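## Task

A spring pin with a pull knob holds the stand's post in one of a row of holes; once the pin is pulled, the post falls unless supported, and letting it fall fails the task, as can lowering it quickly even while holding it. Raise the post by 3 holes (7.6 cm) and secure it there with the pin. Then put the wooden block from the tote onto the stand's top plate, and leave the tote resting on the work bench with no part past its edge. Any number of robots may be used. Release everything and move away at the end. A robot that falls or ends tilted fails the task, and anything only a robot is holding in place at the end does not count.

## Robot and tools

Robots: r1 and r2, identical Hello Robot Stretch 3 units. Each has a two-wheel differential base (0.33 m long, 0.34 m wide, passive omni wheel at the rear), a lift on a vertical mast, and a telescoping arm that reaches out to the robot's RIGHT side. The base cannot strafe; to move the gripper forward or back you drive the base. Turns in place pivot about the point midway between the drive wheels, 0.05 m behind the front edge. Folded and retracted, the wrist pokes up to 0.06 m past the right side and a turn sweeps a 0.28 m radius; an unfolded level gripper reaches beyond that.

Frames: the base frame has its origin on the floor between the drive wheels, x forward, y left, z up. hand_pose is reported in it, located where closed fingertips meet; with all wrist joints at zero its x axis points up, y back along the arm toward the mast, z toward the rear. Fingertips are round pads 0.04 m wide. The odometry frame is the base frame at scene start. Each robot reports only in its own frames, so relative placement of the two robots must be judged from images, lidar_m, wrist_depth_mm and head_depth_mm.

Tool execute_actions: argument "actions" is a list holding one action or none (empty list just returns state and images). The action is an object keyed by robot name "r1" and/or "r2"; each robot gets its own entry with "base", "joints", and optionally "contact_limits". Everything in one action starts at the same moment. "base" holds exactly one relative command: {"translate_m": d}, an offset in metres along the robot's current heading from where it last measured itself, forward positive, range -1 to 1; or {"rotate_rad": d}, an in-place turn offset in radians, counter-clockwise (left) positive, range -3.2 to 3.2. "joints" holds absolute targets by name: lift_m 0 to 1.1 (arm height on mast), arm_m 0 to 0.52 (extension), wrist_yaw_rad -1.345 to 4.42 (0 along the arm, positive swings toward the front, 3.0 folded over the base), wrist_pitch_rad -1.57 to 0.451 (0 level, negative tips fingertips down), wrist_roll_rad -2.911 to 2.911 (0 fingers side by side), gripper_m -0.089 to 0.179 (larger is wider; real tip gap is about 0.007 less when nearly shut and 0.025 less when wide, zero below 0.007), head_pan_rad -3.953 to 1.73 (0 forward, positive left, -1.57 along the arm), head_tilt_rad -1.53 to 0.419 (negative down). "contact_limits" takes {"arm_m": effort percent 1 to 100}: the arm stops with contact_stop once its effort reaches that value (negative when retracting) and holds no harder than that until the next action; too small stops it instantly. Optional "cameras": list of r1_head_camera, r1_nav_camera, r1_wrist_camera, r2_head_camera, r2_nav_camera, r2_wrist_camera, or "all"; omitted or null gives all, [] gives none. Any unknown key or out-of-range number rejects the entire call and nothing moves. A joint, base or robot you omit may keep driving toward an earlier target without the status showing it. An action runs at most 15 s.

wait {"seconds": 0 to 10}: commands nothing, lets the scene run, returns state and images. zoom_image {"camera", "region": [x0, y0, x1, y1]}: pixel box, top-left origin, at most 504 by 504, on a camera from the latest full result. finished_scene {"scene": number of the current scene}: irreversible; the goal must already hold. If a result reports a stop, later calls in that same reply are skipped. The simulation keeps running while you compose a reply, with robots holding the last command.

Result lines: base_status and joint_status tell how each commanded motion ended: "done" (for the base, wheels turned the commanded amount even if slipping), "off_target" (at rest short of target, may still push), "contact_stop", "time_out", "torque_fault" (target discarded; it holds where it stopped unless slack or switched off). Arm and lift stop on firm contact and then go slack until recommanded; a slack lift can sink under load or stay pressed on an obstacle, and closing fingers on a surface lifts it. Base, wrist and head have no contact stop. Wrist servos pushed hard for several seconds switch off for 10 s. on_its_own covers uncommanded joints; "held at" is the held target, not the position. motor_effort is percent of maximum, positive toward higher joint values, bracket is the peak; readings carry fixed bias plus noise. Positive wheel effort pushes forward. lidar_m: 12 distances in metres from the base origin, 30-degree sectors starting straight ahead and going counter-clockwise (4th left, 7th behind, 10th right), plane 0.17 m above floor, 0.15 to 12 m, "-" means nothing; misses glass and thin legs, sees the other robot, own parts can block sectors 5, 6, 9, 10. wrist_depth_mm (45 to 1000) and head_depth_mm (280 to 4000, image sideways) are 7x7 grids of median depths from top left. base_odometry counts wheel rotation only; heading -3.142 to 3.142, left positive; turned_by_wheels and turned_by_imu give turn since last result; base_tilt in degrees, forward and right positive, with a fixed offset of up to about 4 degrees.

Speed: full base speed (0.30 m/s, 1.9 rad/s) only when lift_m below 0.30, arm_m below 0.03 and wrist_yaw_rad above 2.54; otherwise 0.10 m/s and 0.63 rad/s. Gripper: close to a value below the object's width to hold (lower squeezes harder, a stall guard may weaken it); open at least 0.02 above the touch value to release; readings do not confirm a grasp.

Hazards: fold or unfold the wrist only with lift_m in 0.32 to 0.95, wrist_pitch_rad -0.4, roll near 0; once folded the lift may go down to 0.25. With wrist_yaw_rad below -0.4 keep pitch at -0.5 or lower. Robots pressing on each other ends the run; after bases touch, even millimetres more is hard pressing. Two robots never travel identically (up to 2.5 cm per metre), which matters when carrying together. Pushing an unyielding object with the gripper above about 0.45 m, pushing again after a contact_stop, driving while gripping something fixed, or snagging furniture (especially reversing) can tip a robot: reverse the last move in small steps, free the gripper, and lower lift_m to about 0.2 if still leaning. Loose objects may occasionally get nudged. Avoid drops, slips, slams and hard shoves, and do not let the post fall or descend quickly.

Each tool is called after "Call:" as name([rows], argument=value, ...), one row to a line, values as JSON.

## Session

Call:
execute_actions(actions=[])

Scene clock: 0.00 s.
r1.base_odometry: x=+0.000 y=+0.000 heading=+0.000 (m, m, rad; r1's odometry frame)
r1.turned_by_wheels: +0.000 (rad since the last result)
r1.turned_by_imu: +0.000 (rad since the last result)
r1.base_tilt: forward=+0.5 right=-1.2 (deg)
r1.lidar_m: 0.94 0.80 0.80 0.92 1.57 3.12 3.58 1.74 1.35 2.16 5.67 1.67
r1.head_depth_mm: 1709 1716 1732 1743 1740 1752 1762 / 1446 1456 1459 1466 1474 1479 1491 / 1256 1259 1264 1277 1268 1282 1279 / 1112 1116 1119 1117 1120 1127 1131 / 993 998 997 997 1008 1005 1008 / 899 900 902 903 911 911 914 / 822 822 825 825 831 833 833
r1.base_status: not commanded
r1.joint_positions: lift_m=+0.377 arm_m=+0.003 wrist_yaw_rad=+2.931 wrist_pitch_rad=-0.422 wrist_roll_rad=+0.000 gripper_m=+0.037 head_pan_rad=-0.003 head_tilt_rad=-0.010
r1.joint_status: not commanded
r1.motor_effort: left_wheel=+0 right_wheel=-1 lift_m=+25 arm_m=-1 wrist_yaw_rad=+0 wrist_pitch_rad=+8 wrist_roll_rad=+0 gripper_m=+0 head_pan_rad=+0 head_tilt_rad=+1 (%)
r1.hand_pose: x=+0.0256 y=+0.0710 z=+0.3889 quat_wxyz=(+0.220, +0.703, +0.075, +0.672) (m; r1's base frame)
r1.wrist_depth_mm: - - - 927 810 721 630 / - - - - 888 772 673 / - - - - 938 831 720 / 971 - 922 899 867 826 758 / 792 757 784 744 746 707 696 / 653 655 - 631 - 598 599 / 573 561 - 552 535 526 515
r2.base_odometry: x=+0.000 y=+0.000 heading=+0.000 (m, m, rad; r2's odometry frame)
r2.turned_by_wheels: +0.000 (rad since the last result)
r2.turned_by_imu: +0.000 (rad since the last result)
r2.base_tilt: forward=-2.5 right=+0.4 (deg)
r2.lidar_m: 1.08 1.17 1.78 2.98 3.28 3.74 1.74 1.17 1.60 2.83 1.36 1.09
r2.head_depth_mm: 998 994 996 994 994 992 991 / 1012 1010 1013 1011 1010 1005 1010 / 1027 1029 1030 1028 1025 1026 1026 / 1044 1050 1047 1048 1049 1043 1046 / 1067 1065 1063 1065 1062 1060 1061 / 1083 1084 1083 1082 1084 1086 1082 / 1109 1109 1103 1105 1107 1104 1102
r2.base_status: not commanded
r2.joint_positions: lift_m=+0.496 arm_m=-0.002 wrist_yaw_rad=+3.098 wrist_pitch_rad=-0.540 wrist_roll_rad=-0.013 gripper_m=+0.037 head_pan_rad=+0.004 head_tilt_rad=-0.023
r2.joint_status: not commanded
r2.motor_effort: left_wheel=-1 right_wheel=+0 lift_m=+39 arm_m=+0 wrist_yaw_rad=+0 wrist_pitch_rad=+4 wrist_roll_rad=+1 gripper_m=-1 head_pan_rad=+0 head_tilt_rad=+3 (%)
r2.hand_pose: x=-0.0123 y=+0.0641 z=+0.4828 quat_wxyz=(+0.202, +0.681, +0.175, +0.682) (m; r2's base frame)
r2.wrist_depth_mm: - - - - - - - / - - - - - - - / - - - - - - - / 840 858 863 831 866 867 869 / 728 730 - 722 746 765 754 / 630 634 - 650 639 664 666 / 579 582 - - 573 586 597
pictures: r1_head_camera (sideways: a quarter turn clockwise sets it upright), r1_nav_camera (sideways: a quarter turn counterclockwise sets it upright), r1_wrist_camera, r2_head_camera (sideways: a quarter turn clockwise sets it upright), r2_nav_camera (sideways: a quarter turn counterclockwise sets it upright), r2_wrist_camera
Images, in order (width x height): r1_head_camera 896x504, r1_nav_camera 672x504, r1_wrist_camera 644x364, r2_head_camera 896x504, r2_nav_camera 672x504, r2_wrist_camera 644x364.

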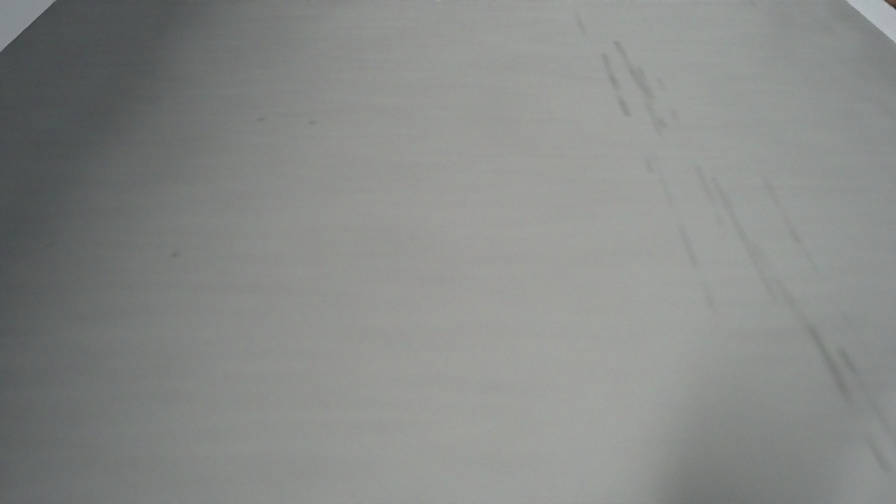

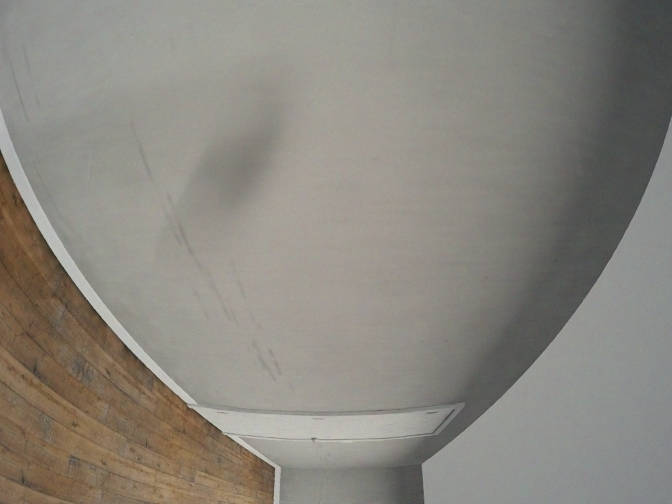

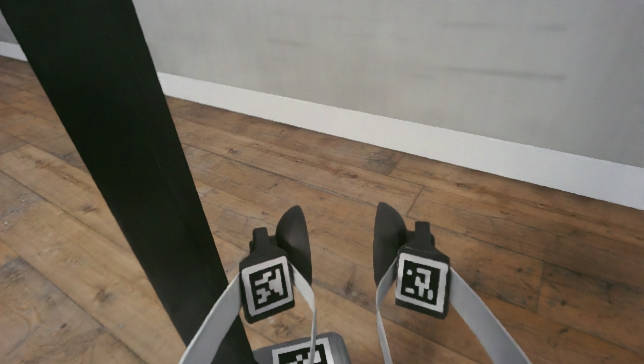

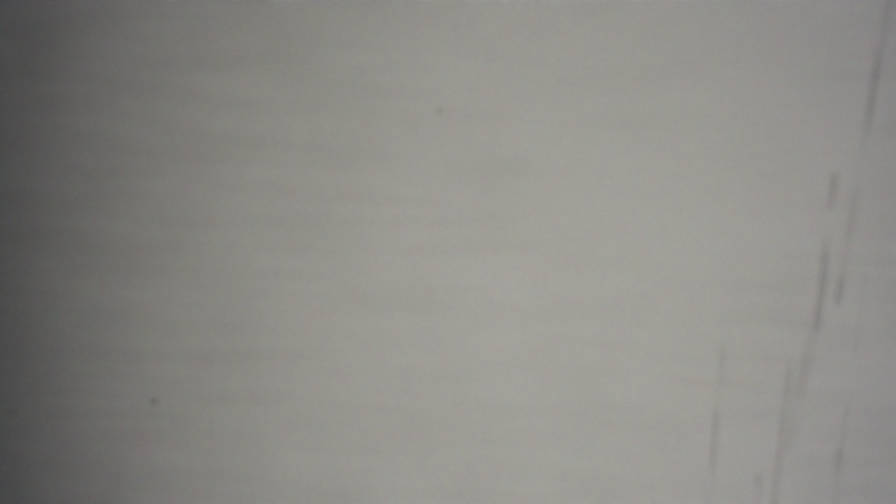

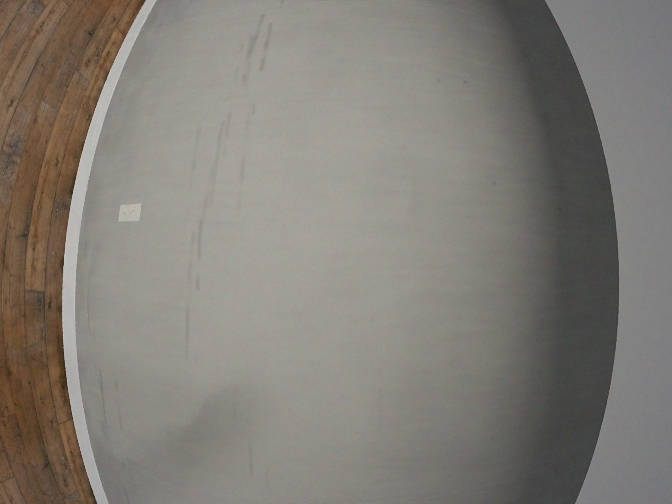

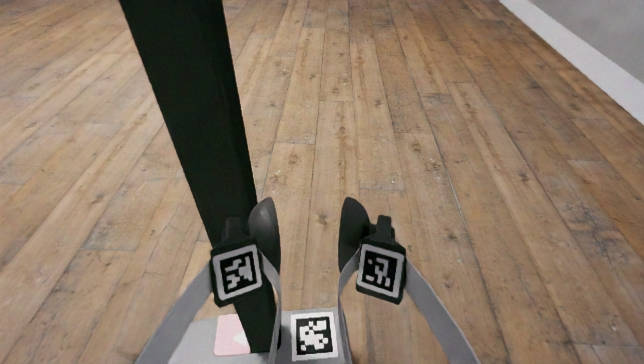

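Call:
execute_actions([
  {"r1":{"joints":{"head_pan_rad":-2.1,"head_tilt_rad":-0.5,"lift_m":0.28,"wrist_pitch_rad":-0.4,"wrist_yaw_rad":3.0}},"r2":{"joints":{"head_pan_rad":-2.6,"head_tilt_rad":-0.5,"lift_m":0.28,"wrist_pitch_rad":-0.4,"wrist_yaw_rad":3.0}}},
], cameras=["r1_head_camera","r1_nav_camera","r2_head_camera","r2_nav_camera"])

Scene clock: 8.17 s.
r1.base_odometry: x=+0.000 y=+0.000 heading=+0.000 (m, m, rad; r1's odometry frame)
r1.turned_by_wheels: +0.000 (rad since the last result)
r1.turned_by_imu: -0.001 (rad since the last result)
r1.base_tilt: forward=+0.5 right=-1.2 (deg)
r1.lidar_m: 0.94 0.80 0.80 0.92 1.56 3.11 3.57 1.74 1.35 2.16 5.66 1.66
r1.head_depth_mm: 3142 3433 3650 2628 1975 1552 1300 / 3208 3520 3746 2662 1966 1572 1290 / 3317 3618 3821 2680 1949 1561 1287 / 3403 3669 3825 2529 1963 1556 1294 / 3434 3702 1884 2401 1884 1540 1292 / 3513 3911 1705 2295 1880 1548 1290 / 3582 - 1714 2383 1943 1557 1288
r1.base_status: not commanded
r1.joint_positions: lift_m=+0.281 arm_m=+0.003 wrist_yaw_rad=+2.998 wrist_pitch_rad=-0.419 wrist_roll_rad=+0.000 gripper_m=+0.037 head_pan_rad=-2.093 head_tilt_rad=-0.494
r1.joint_status: all done
r1.motor_effort: left_wheel=-1(1) right_wheel=+0(1) lift_m=+15(22) arm_m=+0(1) wrist_yaw_rad=+1(2) wrist_pitch_rad=+11(11) wrist_roll_rad=+0(0) gripper_m=+0(0) head_pan_rad=-3(58) head_tilt_rad=-3(30) (%)
r1.hand_pose: x=+0.0108 y=+0.0740 z=+0.2929 quat_wxyz=(+0.197, +0.700, +0.097, +0.680) (m; r1's base frame)
r1.wrist_depth_mm: - - - 980 830 724 632 / - - - - 886 783 681 / - - 957 923 886 805 707 / 797 775 748 721 705 684 670 / 640 624 - 604 604 565 561 / 539 527 - - - 491 479 / 472 - - - 433 425 418
r2.base_odometry: x=+0.000 y=+0.000 heading=+0.000 (m, m, rad; r2's odometry frame)
r2.turned_by_wheels: +0.000 (rad since the last result)
r2.turned_by_imu: +0.000 (rad since the last result)
r2.base_tilt: forward=-2.5 right=+0.5 (deg)
r2.lidar_m: 1.08 1.17 1.78 2.99 3.26 3.71 1.74 1.17 1.60 2.83 1.36 1.09
r2.head_depth_mm: 3525 3712 3880 2687 2071 1683 1376 / 3758 - - 2549 2121 1668 1380 / - - 1922 1335 1902 1589 1372 / - - 1891 2493 2119 1620 1370 / - - 1739 2607 1943 1658 1365 / - - 1803 2845 2012 1646 1371 / - - 2206 2860 2096 1649 1361
r2.base_status: not commanded
r2.joint_positions: lift_m=+0.280 arm_m=-0.002 wrist_yaw_rad=+3.003 wrist_pitch_rad=-0.420 wrist_roll_rad=-0.013 gripper_m=+0.037 head_pan_rad=-2.593 head_tilt_rad=-0.494
r2.joint_status: all done
r2.motor_effort: left_wheel=+0(0) right_wheel=+0(0) lift_m=+36(39) arm_m=+0(0) wrist_yaw_rad=-2(3) wrist_pitch_rad=+7(7) wrist_roll_rad=+0(0) gripper_m=-1(0) head_pan_rad=-3(29) head_tilt_rad=-3(34) (%)
r2.hand_pose: x=+0.0097 y=+0.0788 z=+0.2923 quat_wxyz=(+0.195, +0.695, +0.101, +0.684) (m; r2's base frame)
r2.wrist_depth_mm: - - - - - - - / - - - - - - - / 790 - 847 807 837 846 841 / 643 652 663 663 667 680 678 / 539 549 - 544 563 560 563 / 462 483 - - 475 469 484 / - - - - 415 421 417
pictures: r1_head_camera (sideways: a quarter turn clockwise sets it upright), r1_nav_camera (sideways: a quarter turn counterclockwise sets it upright), r2_head_camera (sideways: a quarter turn clockwise sets it upright), r2_nav_camera (sideways: a quarter turn counterclockwise sets it upright)
Images, in order (width x height): r1_head_camera 896x504, r1_nav_camera 672x504, r2_head_camera 896x504, r2_nav_camera 672x504.

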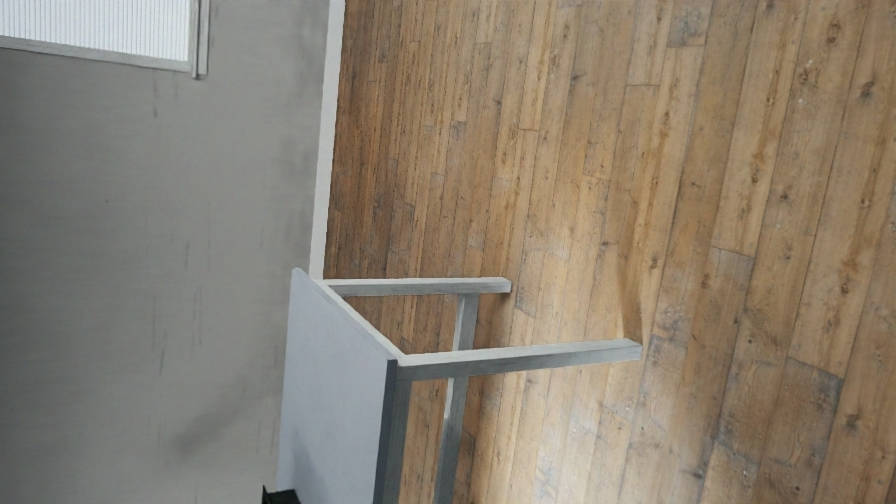

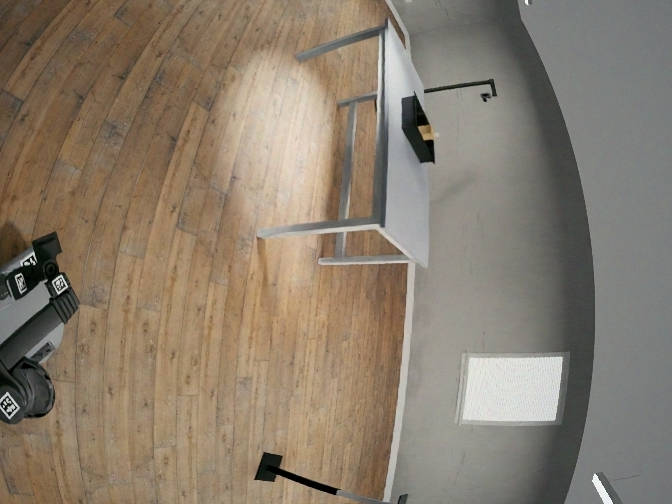

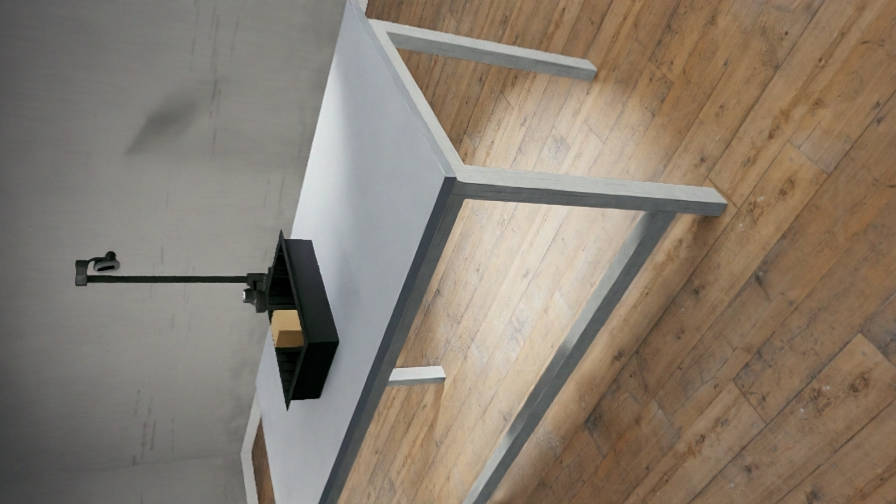

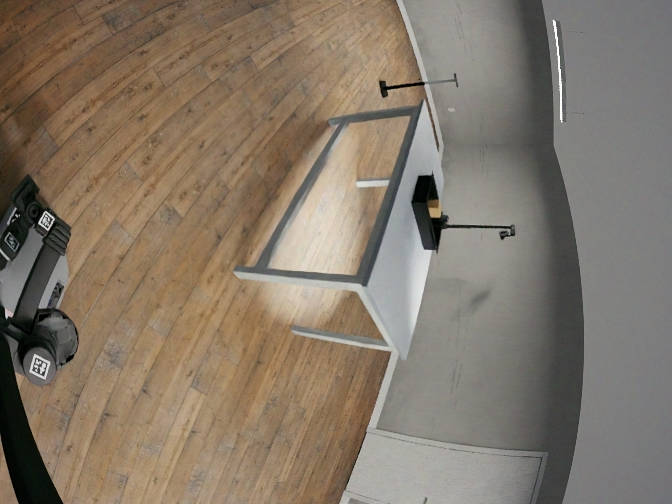

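Call:
execute_actions([
  {"r1":{"joints":{"head_pan_rad":-2.8}},"r2":{"joints":{"head_pan_rad":-2.1,"head_tilt_rad":-0.3}}},
], cameras=["r1_head_camera","r2_head_camera"])

Scene clock: 16.77 s.
r1.base_odometry: x=+0.000 y=+0.000 heading=+0.000 (m, m, rad; r1's odometry frame)
r1.turned_by_wheels: +0.000 (rad since the last result)
r1.turned_by_imu: -0.001 (rad since the last result)
r1.base_tilt: forward=+0.5 right=-1.3 (deg)
r1.lidar_m: 0.94 0.80 0.80 0.92 1.57 3.11 3.58 1.74 1.34 2.17 5.67 1.66
r1.head_depth_mm: 3642 3859 3804 2641 1970 1567 1280 / - - - 2667 1960 1566 1285 / 3837 - - 2689 1961 1551 1296 / 3721 - 3805 2495 1973 1542 1286 / 3507 3779 - 2644 1972 1569 1285 / 3388 3666 3837 2649 1963 1543 1295 / 3232 3455 3710 2605 1953 1551 1292
r1.base_status: not commanded
r1.joint_positions: lift_m=+0.281 arm_m=+0.003 wrist_yaw_rad=+2.998 wrist_pitch_rad=-0.419 wrist_roll_rad=+0.000 gripper_m=+0.037 head_pan_rad=-2.793 head_tilt_rad=-0.494
r1.joint_status: all done
r1.motor_effort: left_wheel=+0(0) right_wheel=-1(1) lift_m=+15(14) arm_m=+0(0) wrist_yaw_rad=+1(1) wrist_pitch_rad=+11(11) wrist_roll_rad=+0(0) gripper_m=+1(0) head_pan_rad=-4(51) head_tilt_rad=-3(3) (%)
r1.hand_pose: x=+0.0108 y=+0.0740 z=+0.2929 quat_wxyz=(+0.197, +0.700, +0.097, +0.680) (m; r1's base frame)
r1.wrist_depth_mm: - - - 993 850 719 634 / - - - - 906 769 676 / - - 953 923 905 800 713 / 795 765 748 722 706 696 675 / 644 619 - 601 608 580 564 / 533 525 - - - 493 476 / 469 - - - 433 426 418
r2.base_odometry: x=+0.000 y=+0.000 heading=+0.000 (m, m, rad; r2's odometry frame)
r2.turned_by_wheels: +0.000 (rad since the last result)
r2.turned_by_imu: +0.000 (rad since the last result)
r2.base_tilt: forward=-2.4 right=+0.5 (deg)
r2.lidar_m: 1.08 1.17 1.78 2.99 3.26 3.73 1.74 1.17 1.60 2.83 1.36 1.09
r2.head_depth_mm: - - - 1787 2614 2076 1575 / - - - 2012 2895 1937 1628 / - - - 2413 2734 2061 1611 / - - - - 2869 2053 1603 / - - - - 2843 2044 1593 / - - - - 2798 2041 1596 / - - - - 2799 2027 1579
r2.base_status: not commanded
r2.joint_positions: lift_m=+0.280 arm_m=-0.002 wrist_yaw_rad=+3.003 wrist_pitch_rad=-0.420 wrist_roll_rad=-0.013 gripper_m=+0.037 head_pan_rad=-2.107 head_tilt_rad=-0.310
r2.joint_status: all done
r2.motor_effort: left_wheel=+0(1) right_wheel=+0(0) lift_m=+35(36) arm_m=+0(0) wrist_yaw_rad=-3(2) wrist_pitch_rad=+6(7) wrist_roll_rad=+0(0) gripper_m=+0(1) head_pan_rad=+3(24) head_tilt_rad=+5(26) (%)
r2.hand_pose: x=+0.0097 y=+0.0788 z=+0.2923 quat_wxyz=(+0.195, +0.695, +0.101, +0.684) (m; r2's base frame)
r2.wrist_depth_mm: - - - - - - - / - - - - - - - / 812 - 823 842 840 848 850 / 653 640 656 664 672 678 671 / 535 533 - 543 551 555 553 / 462 480 - - 474 477 477 / - - - - 411 421 418
pictures: r1_head_camera (sideways: a quarter turn clockwise sets it upright), r2_head_camera (sideways: a quarter turn clockwise sets it upright)
Images, in order (width x height): r1_head_camera 896x504, r2_head_camera 896x504.

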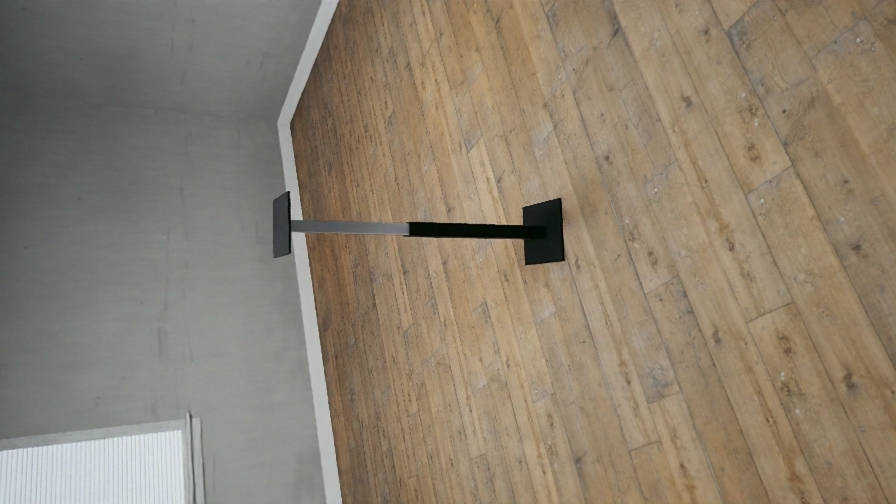

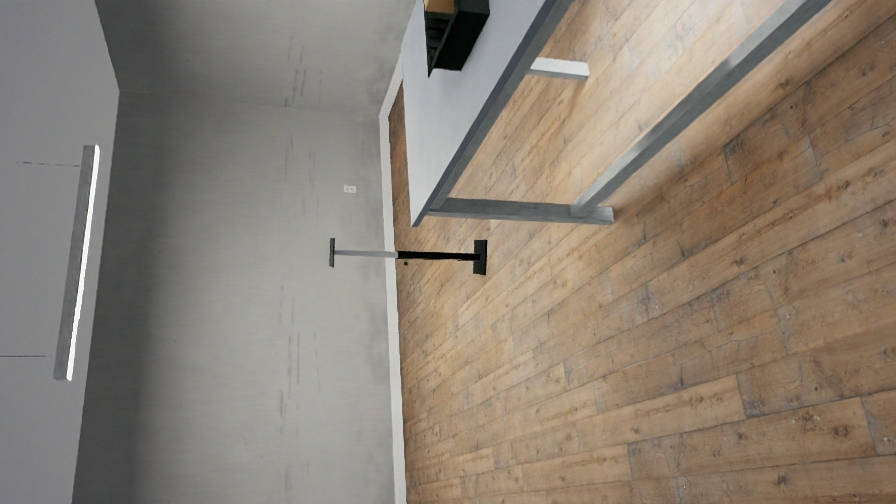

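Call:
execute_actions([
  {"r1":{"base":{"rotate_rad":-1.43},"joints":{"head_pan_rad":-1.57,"head_tilt_rad":-0.7}},"r2":{"base":{"rotate_rad":-1.94},"joints":{"head_pan_rad":-0.3}}},
], cameras=[])

Call:
execute_actions([
  {"r1":{"base":{"translate_m":1.0}},"r2":{"base":{"translate_m":1.0}}},
], cameras=[])

Call:
execute_actions([
  {"r1":{"base":{"translate_m":0.5}},"r2":{"base":{"translate_m":0.6}}},
], cameras=[])

Call:
execute_actions([
  {"r1":{"base":{"rotate_rad":0.645}},"r2":{"base":{"translate_m":0.2}}},
], cameras=["r1_head_camera","r2_head_camera"])

Scene clock: 61.30 s.
r1.base_odometry: x=+0.000 y=+0.000 heading=-1.430 (m, m, rad; r1's odometry frame)
r1.turned_by_wheels: -1.430 (rad since the last result)
r1.turned_by_imu: -1.433 (rad since the last result)
r1.base_tilt: forward=+0.5 right=-1.2 (deg)
r1.lidar_m: 2.32 5.66 1.34 0.87 0.80 0.81 1.01 2.07 3.15 1.75 3.97 1.35
r1.head_depth_mm: 3084 3263 2554 1996 1618 1349 1166 / 3399 3536 2572 1985 1610 1356 1166 / 3785 3720 2594 1988 1601 1357 1173 / - 3705 2543 1975 1605 1344 1164 / - 3595 2574 1958 1607 1355 1170 / 3686 3444 2555 1964 1607 1345 1175 / 3503 3685 2523 1971 1596 1345 1163
r1.base_status: done
r1.joint_positions: lift_m=+0.281 arm_m=+0.003 wrist_yaw_rad=+2.999 wrist_pitch_rad=-0.419 wrist_roll_rad=+0.000 gripper_m=+0.037 head_pan_rad=-1.577 head_tilt_rad=-0.692
r1.joint_status: all done
r1.motor_effort: left_wheel=+2(9) right_wheel=-4(10) lift_m=+15(15) arm_m=+0(0) wrist_yaw_rad=+1(1) wrist_pitch_rad=+11(11) wrist_roll_rad=+0(0) gripper_m=+0(0) head_pan_rad=+5(59) head_tilt_rad=-4(22) (%)
r1.hand_pose: x=+0.0107 y=+0.0740 z=+0.2929 quat_wxyz=(+0.196, +0.700, +0.098, +0.680) (m; r1's base frame)
r1.wrist_depth_mm: 624 - 903 - - - - / 662 - 983 - - - - / 708 767 961 917 933 864 841 / 716 763 743 717 711 690 674 / 636 625 - 604 609 578 558 / 538 534 - - - 492 477 / 469 - - - 433 426 419
r2.base_odometry: x=+0.000 y=+0.000 heading=-1.940 (m, m, rad; r2's odometry frame)
r2.turned_by_wheels: -1.940 (rad since the last result)
r2.turned_by_imu: -1.916 (rad since the last result)
r2.base_tilt: forward=-2.4 right=+0.6 (deg)
r2.lidar_m: 2.12 2.01 1.22 1.08 1.08 1.29 2.37 3.02 3.58 3.68 1.74 1.17
r2.head_depth_mm: - - - 1823 1459 2102 1488 / - - - 1787 2627 2076 1573 / - - - 1965 2821 1941 1603 / - - - 2405 2694 2038 1601 / - - - - 2665 2034 1596 / - - - - 2805 2020 1584 / - - - - 2778 2012 1581
r2.base_status: done
r2.joint_positions: lift_m=+0.280 arm_m=-0.002 wrist_yaw_rad=+3.003 wrist_pitch_rad=-0.420 wrist_roll_rad=-0.013 gripper_m=+0.037 head_pan_rad=-0.307 head_tilt_rad=-0.310
r2.joint_status: all done
r2.motor_effort: left_wheel=+1(8) right_wheel=-2(6) lift_m=+35(35) arm_m=+0(0) wrist_yaw_rad=-2(2) wrist_pitch_rad=+6(6) wrist_roll_rad=+0(0) gripper_m=+0(1) head_pan_rad=+2(30) head_tilt_rad=+5(6) (%)
r2.hand_pose: x=+0.0098 y=+0.0788 z=+0.2923 quat_wxyz=(+0.195, +0.695, +0.101, +0.684) (m; r2's base frame)
r2.wrist_depth_mm: 783 - - - - - - / 863 - - - - - - / 800 - 823 823 833 839 873 / 653 633 660 645 669 667 677 / 537 539 - 543 555 554 552 / 463 479 - - 469 473 479 / - - - - 408 415 418
pictures: none
No camera images: the call's "cameras" was empty. Leave "cameras" out to get every camera's image.

Scene clock: 66.30 s.
r1.base_odometry: x=+0.141 y=-0.990 heading=-1.430 (m, m, rad; r1's odometry frame)
r1.turned_by_wheels: +0.000 (rad since the last result)
r1.turned_by_imu: +0.000 (rad since the last result)
r1.base_tilt: forward=+0.6 right=-1.2 (deg)
r1.lidar_m: 1.33 4.86 2.32 1.54 1.41 1.43 1.78 3.69 1.87 3.67 0.65 1.28
r1.head_depth_mm: 3850 3739 2371 1981 1601 1355 1170 / - 3721 2591 1981 1615 1348 1169 / - 3702 2575 1992 1605 1348 1171 / 3565 3678 2611 1971 1619 1344 1166 / 3369 3484 2541 1967 1599 1354 1161 / 3166 3335 2526 1905 1003 1263 1160 / 2946 3221 2555 809 1514 1338 1162
r1.base_status: done
r1.joint_positions: lift_m=+0.281 arm_m=+0.003 wrist_yaw_rad=+2.999 wrist_pitch_rad=-0.419 wrist_roll_rad=+0.000 gripper_m=+0.037 head_pan_rad=-1.577 head_tilt_rad=-0.692
r1.joint_status: not commanded
r1.motor_effort: left_wheel=+1(10) right_wheel=-3(7) lift_m=+15(15) arm_m=+0(0) wrist_yaw_rad=+1(1) wrist_pitch_rad=+10(11) wrist_roll_rad=+0(0) gripper_m=+1(1) head_pan_rad=+5(4) head_tilt_rad=-5(4) (%)
r1.hand_pose: x=+0.0106 y=+0.0741 z=+0.2929 quat_wxyz=(+0.196, +0.700, +0.098, +0.680) (m; r1's base frame)
r1.wrist_depth_mm: - - - - - - - / - - - - - - - / - 962 967 924 917 865 827 / 780 773 745 729 704 697 679 / 646 621 - 596 604 574 560 / 533 530 - - - 490 483 / 469 - - - 433 425 418
r2.base_odometry: x=-0.361 y=-0.933 heading=-1.940 (m, m, rad; r2's odometry frame)
r2.turned_by_wheels: +0.000 (rad since the last result)
r2.turned_by_imu: +0.005 (rad since the last result)
r2.base_tilt: forward=-2.4 right=+0.6 (deg)
r2.lidar_m: 2.78 2.38 1.45 1.29 1.29 1.54 2.85 4.01 3.95 0.76 0.76 0.91
r2.head_depth_mm: - - - - 1214 1901 1633 / - - - - 1273 2070 1620 / - - - - 1435 1897 1560 / - - - - 2864 2050 1601 / - - - - 2819 2048 1600 / - - - - 2806 2032 1592 / - - - - 2806 2012 1587
r2.base_status: done
r2.joint_positions: lift_m=+0.280 arm_m=-0.002 wrist_yaw_rad=+3.002 wrist_pitch_rad=-0.420 wrist_roll_rad=-0.013 gripper_m=+0.037 head_pan_rad=-0.307 head_tilt_rad=-0.309
r2.joint_status: not commanded
r2.motor_effort: left_wheel=+1(8) right_wheel=-2(5) lift_m=+36(35) arm_m=+0(0) wrist_yaw_rad=-2(1) wrist_pitch_rad=+6(6) wrist_roll_rad=+0(0) gripper_m=+0(1) head_pan_rad=+2(2) head_tilt_rad=+5(5) (%)
r2.hand_pose: x=+0.0099 y=+0.0788 z=+0.2924 quat_wxyz=(+0.195, +0.695, +0.100, +0.684) (m; r2's base frame)
r2.wrist_depth_mm: 955 - - - - - - / - - - - - - - / 813 - 811 833 836 819 848 / 652 652 660 653 659 690 676 / 533 540 - 557 553 551 563 / 471 481 - - 478 480 476 / - - - - 416 415 417
pictures: none
No camera images: the call's "cameras" was empty. Leave "cameras" out to get every camera's image.

Scene clock: 69.93 s.
r1.base_odometry: x=+0.211 y=-1.485 heading=-1.430 (m, m, rad; r1's odometry frame)
r1.turned_by_wheels: +0.000 (rad since the last result)
r1.turned_by_imu: +0.000 (rad since the last result)
r1.base_tilt: forward=+0.5 right=-1.2 (deg)
r1.lidar_m: 0.84 0.84 2.86 1.88 1.72 1.74 2.17 4.31 0.68 1.05 0.96 0.97
r1.head_depth_mm: - 3733 2573 818 1496 1344 1177 / - 3690 2583 820 723 1265 1172 / 3611 3647 2573 818 663 1354 1170 / 3286 3475 1065 819 661 1270 1168 / 3106 3327 1061 813 661 569 1165 / 2879 3103 1056 811 659 554 1145 / 2672 2916 1057 810 658 555 509
r1.base_status: done
r1.joint_positions: lift_m=+0.281 arm_m=+0.003 wrist_yaw_rad=+2.999 wrist_pitch_rad=-0.419 wrist_roll_rad=+0.000 gripper_m=+0.037 head_pan_rad=-1.577 head_tilt_rad=-0.692
r1.joint_status: not commanded
r1.motor_effort: left_wheel=+1(10) right_wheel=-3(7) lift_m=+15(15) arm_m=+0(0) wrist_yaw_rad=+0(1) wrist_pitch_rad=+11(11) wrist_roll_rad=+0(0) gripper_m=+1(0) head_pan_rad=+5(6) head_tilt_rad=-3(4) (%)
r1.hand_pose: x=+0.0106 y=+0.0741 z=+0.2930 quat_wxyz=(+0.196, +0.700, +0.098, +0.680) (m; r1's base frame)
r1.wrist_depth_mm: - - - - - - - / - - - - - - - / - 966 979 932 887 865 852 / 796 773 752 734 709 690 680 / 639 627 - 596 615 572 559 / 529 526 - - - 491 484 / 468 - - - 434 426 418
r2.base_odometry: x=-0.577 y=-1.492 heading=-1.940 (m, m, rad; r2's odometry frame)
r2.turned_by_wheels: +0.000 (rad since the last result)
r2.turned_by_imu: +0.003 (rad since the last result)
r2.base_tilt: forward=-2.4 right=+0.6 (deg)
r2.lidar_m: 2.20 2.59 1.59 1.41 1.41 1.70 3.16 4.58 0.72 0.63 0.64 0.76
r2.head_depth_mm: - - - - 2933 1849 909 / - - - - 2909 2064 1609 / - - - - 2890 2058 1606 / - - - - 2850 2044 1602 / - - - - 2841 2050 1598 / 3859 - - - 2838 2026 1593 / 3652 3864 - - 2776 2043 1581
r2.base_status: done
r2.joint_positions: lift_m=+0.280 arm_m=-0.002 wrist_yaw_rad=+3.002 wrist_pitch_rad=-0.419 wrist_roll_rad=-0.013 gripper_m=+0.037 head_pan_rad=-0.307 head_tilt_rad=-0.309
r2.joint_status: not commanded
r2.motor_effort: left_wheel=+1(7) right_wheel=-1(3) lift_m=+35(35) arm_m=+0(0) wrist_yaw_rad=-1(2) wrist_pitch_rad=+6(6) wrist_roll_rad=+0(0) gripper_m=-1(0) head_pan_rad=+2(2) head_tilt_rad=+6(5) (%)
r2.hand_pose: x=+0.0099 y=+0.0789 z=+0.2925 quat_wxyz=(+0.195, +0.695, +0.100, +0.684) (m; r2's base frame)
r2.wrist_depth_mm: - - - - - - - / - - - - - - - / 833 - 812 836 835 856 871 / 650 641 648 675 670 669 677 / 536 537 - 539 558 553 566 / 472 484 - - 470 479 468 / - - - - 409 414 420
pictures: none
No camera images: the call's "cameras" was empty. Leave "cameras" out to get every camera's image.

Scene clock: 72.47 s.
r1.base_odometry: x=+0.211 y=-1.485 heading=-0.785 (m, m, rad; r1's odometry frame)
r1.turned_by_wheels: +0.645 (rad since the last result)
r1.turned_by_imu: +0.647 (rad since the last result)
r1.base_tilt: forward=+0.4 right=-1.2 (deg)
r1.lidar_m: 4.47 2.45 1.80 1.73 1.78 2.42 4.30 0.68 1.00 0.96 1.00 0.84
r1.head_depth_mm: 2572 2877 1072 822 666 559 1168 / 2597 2927 1065 821 664 559 1173 / 2526 2866 1068 819 662 557 1147 / 2567 2873 979 783 627 557 1150 / 2555 2852 929 784 626 557 1143 / 2577 2828 923 783 626 555 1141 / 2542 2843 1050 722 624 554 1137
r1.base_status: done
r1.joint_positions: lift_m=+0.281 arm_m=+0.003 wrist_yaw_rad=+2.999 wrist_pitch_rad=-0.419 wrist_roll_rad=+0.000 gripper_m=+0.037 head_pan_rad=-1.577 head_tilt_rad=-0.692
r1.joint_status: not commanded
r1.motor_effort: left_wheel=-2(8) right_wheel=+2(10) lift_m=+15(15) arm_m=+0(0) wrist_yaw_rad=+1(1) wrist_pitch_rad=+11(11) wrist_roll_rad=+0(0) gripper_m=+1(1) head_pan_rad=+5(5) head_tilt_rad=-4(4) (%)
r1.hand_pose: x=+0.0106 y=+0.0741 z=+0.2930 quat_wxyz=(+0.196, +0.700, +0.098, +0.680) (m; r1's base frame)
r1.wrist_depth_mm: - - - - - - - / - - - - - - - / - 956 981 948 901 871 837 / 794 766 745 725 700 690 674 / 637 630 - 598 612 578 563 / 529 530 - - - 488 479 / 464 - - - 433 425 418
r2.base_odometry: x=-0.649 y=-1.679 heading=-1.940 (m, m, rad; r2's odometry frame)
r2.turned_by_wheels: +0.000 (rad since the last result)
r2.turned_by_imu: +0.001 (rad since the last result)
r2.base_tilt: forward=-2.3 right=+0.6 (deg)
r2.lidar_m: 4.04 2.67 1.64 1.45 1.46 1.74 3.26 1.09 0.67 0.59 0.60 2.01
r2.head_depth_mm: - - - - 2932 2099 1622 / - - - - 2889 2069 1618 / - - - - 2881 2059 1601 / - - - - 2690 2070 1602 / 3865 - - - 2821 2044 1594 / 3755 3891 - - 2855 2028 1594 / 3518 3750 3887 3974 2793 2008 1586
r2.base_status: done
r2.joint_positions: lift_m=+0.280 arm_m=-0.002 wrist_yaw_rad=+3.002 wrist_pitch_rad=-0.419 wrist_roll_rad=-0.013 gripper_m=+0.037 head_pan_rad=-0.307 head_tilt_rad=-0.309
r2.joint_status: not commanded
r2.motor_effort: left_wheel=+1(7) right_wheel=-1(4) lift_m=+36(35) arm_m=+0(0) wrist_yaw_rad=-1(1) wrist_pitch_rad=+6(6) wrist_roll_rad=+0(0) gripper_m=-1(1) head_pan_rad=+2(2) head_tilt_rad=+5(5) (%)
r2.hand_pose: x=+0.0099 y=+0.0789 z=+0.2925 quat_wxyz=(+0.195, +0.695, +0.100, +0.684) (m; r2's base frame)
r2.wrist_depth_mm: - - - - - - - / - - - - - - - / 799 - 805 843 834 875 861 / 650 630 667 656 659 690 670 / 543 535 - 556 556 566 562 / 465 477 - - 472 472 480 / - - - - 419 412 422
pictures: r1_head_camera (sideways: a quarter turn clockwise sets it upright), r2_head_camera (sideways: a quarter turn clockwise sets it upright)
Images, in order (width x height): r1_head_camera 896x504, r2_head_camera 896x504.

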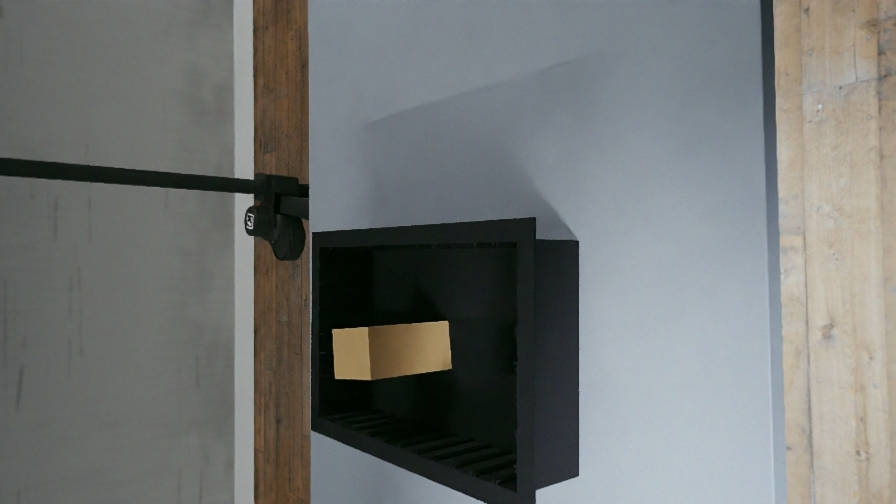

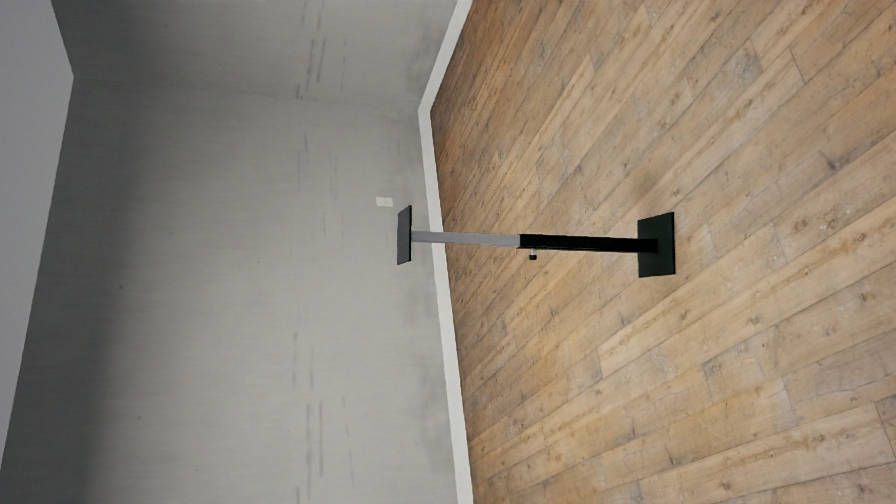

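Call:
execute_actions([
  {"r1":{"base":{"translate_m":0.14},"joints":{"lift_m":0.94}},"r2":{"base":{"translate_m":1.0}}},
], cameras=[])

Call:
execute_actions([
  {"r1":{"joints":{"wrist_yaw_rad":0,"gripper_m":0.105}},"r2":{"base":{"translate_m":0.45}}},
], cameras=[])

Call:
execute_actions([
  {"r1":{"joints":{"arm_m":0.33,"wrist_pitch_rad":-0.45,"lift_m":0.92}},"r2":{"base":{"translate_m":0.58},"joints":{"head_pan_rad":-1.57,"head_tilt_rad":-0.9}}},
], cameras=["r1_wrist_camera","r1_head_camera","r2_head_camera"])

Scene clock: 94.40 s.
r1.base_odometry: x=+0.310 y=-1.584 heading=-0.785 (m, m, rad; r1's odometry frame)
r1.turned_by_wheels: +0.000 (rad since the last result)
r1.turned_by_imu: -0.001 (rad since the last result)
r1.base_tilt: forward=+0.6 right=-1.2 (deg)
r1.lidar_m: 4.33 2.45 1.80 1.72 1.78 2.42 4.42 0.81 1.00 0.96 0.99 0.71
r1.head_depth_mm: 2590 2864 1076 836 - - 1153 / 2584 2892 1072 740 622 - 1151 / 2588 2839 937 793 623 - - / 2557 2858 926 784 630 - - / 2555 2887 1017 754 639 - 1143 / 2531 2874 1056 815 669 - 1140 / 2523 2842 1057 811 660 554 1142
r1.base_status: done
r1.joint_positions: lift_m=+0.939 arm_m=+0.003 wrist_yaw_rad=+2.999 wrist_pitch_rad=-0.419 wrist_roll_rad=+0.000 gripper_m=+0.037 head_pan_rad=-1.577 head_tilt_rad=-0.692
r1.joint_status: all done
r1.motor_effort: left_wheel=-3(9) right_wheel=+2(10) lift_m=+33(35) arm_m=+0(0) wrist_yaw_rad=+0(1) wrist_pitch_rad=+10(11) wrist_roll_rad=+0(0) gripper_m=+1(0) head_pan_rad=+4(4) head_tilt_rad=-4(4) (%)
r1.hand_pose: x=+0.0105 y=+0.0741 z=+0.9520 quat_wxyz=(+0.196, +0.700, +0.098, +0.680) (m; r1's base frame)
r1.wrist_depth_mm: - - - - - - - / - - - - - - - / - - - - - - - / - - - - - - - / - - - - - - - / - - - - - - - / - - - - - - -
r2.base_odometry: x=-1.010 y=-2.612 heading=-1.940 (m, m, rad; r2's odometry frame)
r2.turned_by_wheels: +0.000 (rad since the last result)
r2.turned_by_imu: +0.005 (rad since the last result)
r2.base_tilt: forward=-2.4 right=+0.6 (deg)
r2.lidar_m: 3.06 3.02 1.85 1.66 1.66 1.99 3.75 0.72 0.73 3.13 3.13 1.09
r2.head_depth_mm: 3545 3768 - - 1184 2016 1629 / 3339 3623 3849 - 2760 1978 1485 / 3180 3373 3589 3792 2869 2069 1610 / 3030 3191 3414 3583 2887 2043 1605 / 2895 3059 3185 3396 2833 2036 1598 / 2780 2928 3043 3212 2798 2030 1587 / 2649 2765 2909 3085 2791 2022 1583
r2.base_status: done
r2.joint_positions: lift_m=+0.280 arm_m=-0.002 wrist_yaw_rad=+3.002 wrist_pitch_rad=-0.419 wrist_roll_rad=-0.013 gripper_m=+0.037 head_pan_rad=-0.307 head_tilt_rad=-0.309
r2.joint_status: not commanded
r2.motor_effort: left_wheel=+0(7) right_wheel=-1(4) lift_m=+36(36) arm_m=+0(0) wrist_yaw_rad=-3(2) wrist_pitch_rad=+6(6) wrist_roll_rad=+0(0) gripper_m=+0(1) head_pan_rad=+3(2) head_tilt_rad=+5(4) (%)
r2.hand_pose: x=+0.0099 y=+0.0789 z=+0.2925 quat_wxyz=(+0.195, +0.695, +0.100, +0.684) (m; r2's base frame)
r2.wrist_depth_mm: - - - - - - - / - - - - - - - / 796 - 829 826 844 849 842 / 645 635 664 663 662 671 674 / 534 547 - 551 549 555 572 / 459 479 - - 471 473 480 / - - - - 405 422 413
pictures: none
No camera images: the call's "cameras" was empty. Leave "cameras" out to get every camera's image.

Scene clock: 97.63 s.
r1.base_odometry: x=+0.310 y=-1.584 heading=-0.785 (m, m, rad; r1's odometry frame)
r1.turned_by_wheels: +0.000 (rad since the last result)
r1.turned_by_imu: +0.000 (rad since the last result)
r1.base_tilt: forward=+0.5 right=-1.2 (deg)
r1.lidar_m: 4.34 2.46 1.80 1.73 1.78 2.42 4.44 0.81 1.00 0.96 0.99 0.71
r1.head_depth_mm: 2581 2886 1069 834 - - - / 2561 2910 1072 742 - - - / 2569 2879 940 813 - - - / 2578 2885 924 790 - - 1136 / 2544 2882 1015 755 637 555 1141 / 2533 2858 1057 814 661 554 1149 / 2532 2821 1050 810 658 555 1141
r1.base_status: not commanded
r1.joint_positions: lift_m=+0.939 arm_m=+0.003 wrist_yaw_rad=+0.002 wrist_pitch_rad=-0.419 wrist_roll_rad=+0.000 gripper_m=+0.105 head_pan_rad=-1.577 head_tilt_rad=-0.692
r1.joint_status: all done
r1.motor_effort: left_wheel=-2(1) right_wheel=+2(2) lift_m=+34(34) arm_m=+0(1) wrist_yaw_rad=-1(0) wrist_pitch_rad=+10(10) wrist_roll_rad=+0(0) gripper_m=+0(79) head_pan_rad=+6(4) head_tilt_rad=-4(4) (%)
r1.hand_pose: x=-0.0211 y=-0.3723 z=+0.9520 quat_wxyz=(+0.692, +0.148, -0.691, -0.147) (m; r1's base frame)
r1.wrist_depth_mm: - - - - - - - / - - - - - - - / 781 741 690 486 604 655 629 / 587 575 512 518 507 498 505 / 472 470 386 449 433 424 419 / 403 396 343 343 341 - 361 / 346 338 332 331 323 320 313
r2.base_odometry: x=-1.172 y=-3.031 heading=-1.940 (m, m, rad; r2's odometry frame)
r2.turned_by_wheels: +0.000 (rad since the last result)
r2.turned_by_imu: +0.002 (rad since the last result)
r2.base_tilt: forward=-2.4 right=+0.5 (deg)
r2.lidar_m: 2.61 2.63 1.95 1.75 1.75 2.11 3.96 1.09 1.41 3.02 0.75 2.92
r2.head_depth_mm: 3007 3195 3441 3662 2928 2080 1625 / 2869 3060 3220 3523 2902 2072 1613 / 2713 2894 3051 3261 2863 2046 1600 / 2578 2744 2903 3122 2851 2056 1604 / 2474 2599 2741 2900 2829 2043 1589 / 2348 2451 2599 2732 2797 2030 1587 / 2260 2396 2483 2630 2670 2026 1587
r2.base_status: done
r2.joint_positions: lift_m=+0.280 arm_m=-0.002 wrist_yaw_rad=+3.002 wrist_pitch_rad=-0.419 wrist_roll_rad=-0.013 gripper_m=+0.037 head_pan_rad=-0.307 head_tilt_rad=-0.309
r2.joint_status: not commanded
r2.motor_effort: left_wheel=+0(7) right_wheel=-1(3) lift_m=+35(36) arm_m=+0(0) wrist_yaw_rad=+0(1) wrist_pitch_rad=+6(6) wrist_roll_rad=+0(1) gripper_m=-1(1) head_pan_rad=+2(2) head_tilt_rad=+4(5) (%)
r2.hand_pose: x=+0.0099 y=+0.0789 z=+0.2925 quat_wxyz=(+0.195, +0.695, +0.100, +0.684) (m; r2's base frame)
r2.wrist_depth_mm: - - - - - - - / - - - - - - - / 815 - 818 838 841 850 854 / 657 642 675 649 664 671 679 / 543 545 - 549 549 563 572 / 466 477 - - 478 483 477 / - - - - 412 412 415
pictures: none
No camera images: the call's "cameras" was empty. Leave "cameras" out to get every camera's image.

Scene clock: 101.27 s.
r1.base_odometry: x=+0.310 y=-1.584 heading=-0.785 (m, m, rad; r1's odometry frame)
r1.turned_by_wheels: +0.000 (rad since the last result)
r1.turned_by_imu: -0.001 (rad since the last result)
r1.base_tilt: forward=+0.5 right=-1.2 (deg)
r1.lidar_m: 4.33 2.46 1.80 1.73 1.79 2.43 4.43 0.81 1.00 0.96 0.99 0.71
r1.head_depth_mm: 2571 2893 - - 645 558 1175 / 2580 2841 - 733 628 556 1146 / 2554 2817 - 794 629 555 1145 / 2598 2815 939 785 628 559 1146 / 2576 2874 1060 752 626 555 1145 / 2564 2870 1057 812 658 555 1143 / 2554 2836 1051 813 657 554 1145
r1.base_status: not commanded
r1.joint_positions: lift_m=+0.921 arm_m=+0.330 wrist_yaw_rad=+0.000 wrist_pitch_rad=-0.464 wrist_roll_rad=+0.000 gripper_m=+0.105 head_pan_rad=-1.577 head_tilt_rad=-0.692
r1.joint_status: all done
r1.motor_effort: left_wheel=-3(2) right_wheel=+2(2) lift_m=+15(30) arm_m=+4(3) wrist_yaw_rad=-1(1) wrist_pitch_rad=+8(9) wrist_roll_rad=+0(0) gripper_m=+1(0) head_pan_rad=+4(5) head_tilt_rad=-4(4) (%)
r1.hand_pose: x=-0.0215 y=-0.6929 z=+0.9229 quat_wxyz=(+0.688, +0.163, -0.688, -0.163) (m; r1's base frame)
r1.wrist_depth_mm: - - - - - - - / - - - - - - - / - - - - - - 533 / 505 495 360 347 344 340 434 / 418 410 372 231 362 267 367 / 356 352 330 202 194 - 302 / 311 297 276 187 187 277 201
r2.base_odometry: x=-1.381 y=-3.572 heading=-1.940 (m, m, rad; r2's odometry frame)
r2.turned_by_wheels: +0.000 (rad since the last result)
r2.turned_by_imu: +0.003 (rad since the last result)
r2.base_tilt: forward=-2.3 right=+0.6 (deg)
r2.lidar_m: 2.05 2.05 2.08 1.86 1.87 2.25 4.25 1.63 3.28 0.59 2.93 2.29
r2.head_depth_mm: 2862 2525 1871 1706 1458 1289 1140 / 2856 2502 689 1662 1465 1286 1141 / 2790 2505 690 1661 1393 1275 1166 / 2757 2491 2011 1688 1460 1283 1171 / 2687 2500 2008 1687 1459 1280 1142 / 2679 2528 2017 1689 1460 1283 1141 / 2631 2506 2034 1696 1458 1285 1143
r2.base_status: done
r2.joint_positions: lift_m=+0.280 arm_m=-0.002 wrist_yaw_rad=+3.002 wrist_pitch_rad=-0.419 wrist_roll_rad=-0.013 gripper_m=+0.037 head_pan_rad=-1.563 head_tilt_rad=-0.889
r2.joint_status: all done
r2.motor_effort: left_wheel=+0(7) right_wheel=+0(4) lift_m=+35(36) arm_m=+0(0) wrist_yaw_rad=-1(1) wrist_pitch_rad=+6(6) wrist_roll_rad=+0(0) gripper_m=-1(1) head_pan_rad=-2(29) head_tilt_rad=-7(41) (%)
r2.hand_pose: x=+0.0099 y=+0.0789 z=+0.2925 quat_wxyz=(+0.195, +0.695, +0.100, +0.684) (m; r2's base frame)
r2.wrist_depth_mm: - - - - - - - / - - - - - - - / 812 - 828 824 846 842 839 / 648 636 655 660 667 665 664 / 540 544 - 538 557 547 571 / 466 484 - - 466 473 478 / - - - - 411 418 421
pictures: r1_head_camera (sideways: a quarter turn clockwise sets it upright), r1_wrist_camera, r2_head_camera (sideways: a quarter turn clockwise sets it upright)
Images, in order (width x height): r1_head_camera 896x504, r1_wrist_camera 644x364, r2_head_camera 896x504.

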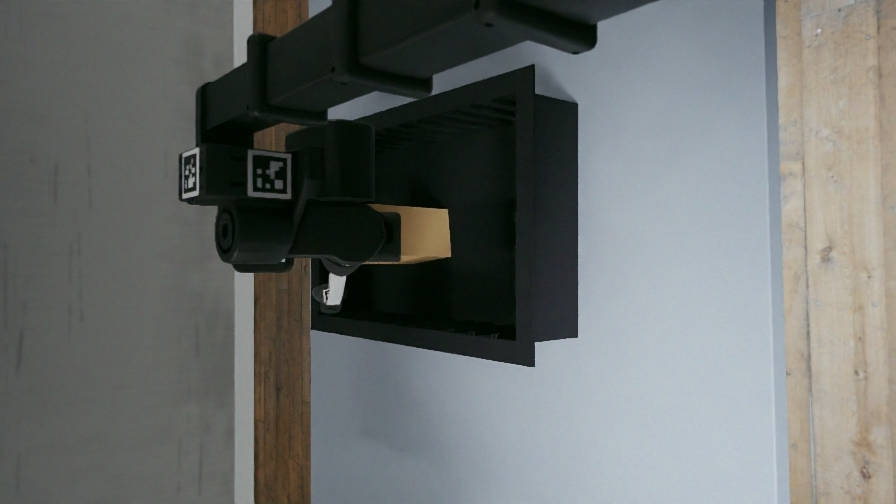

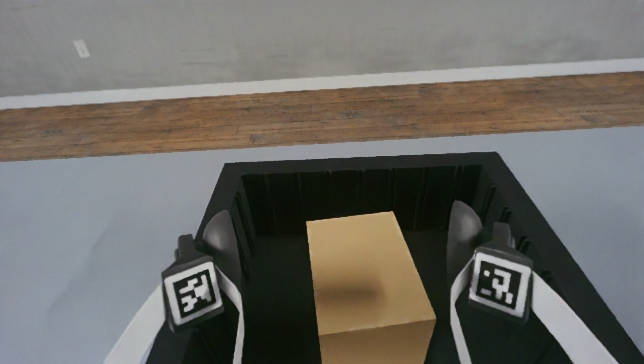

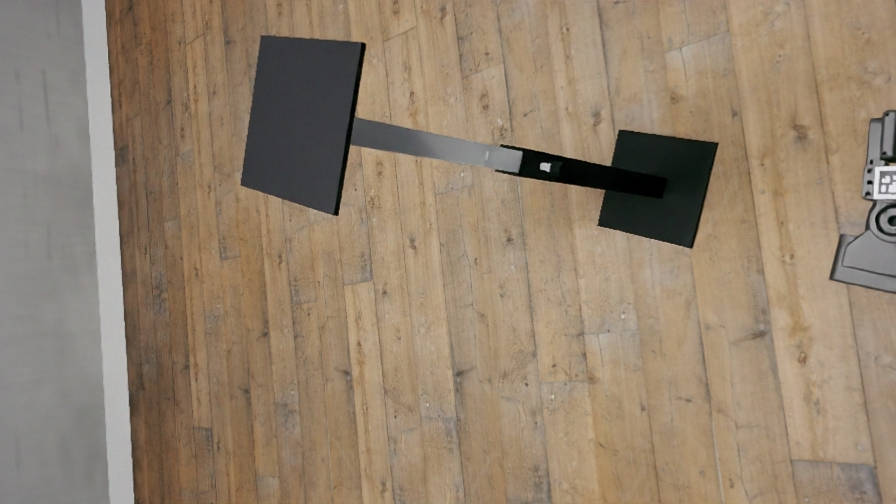

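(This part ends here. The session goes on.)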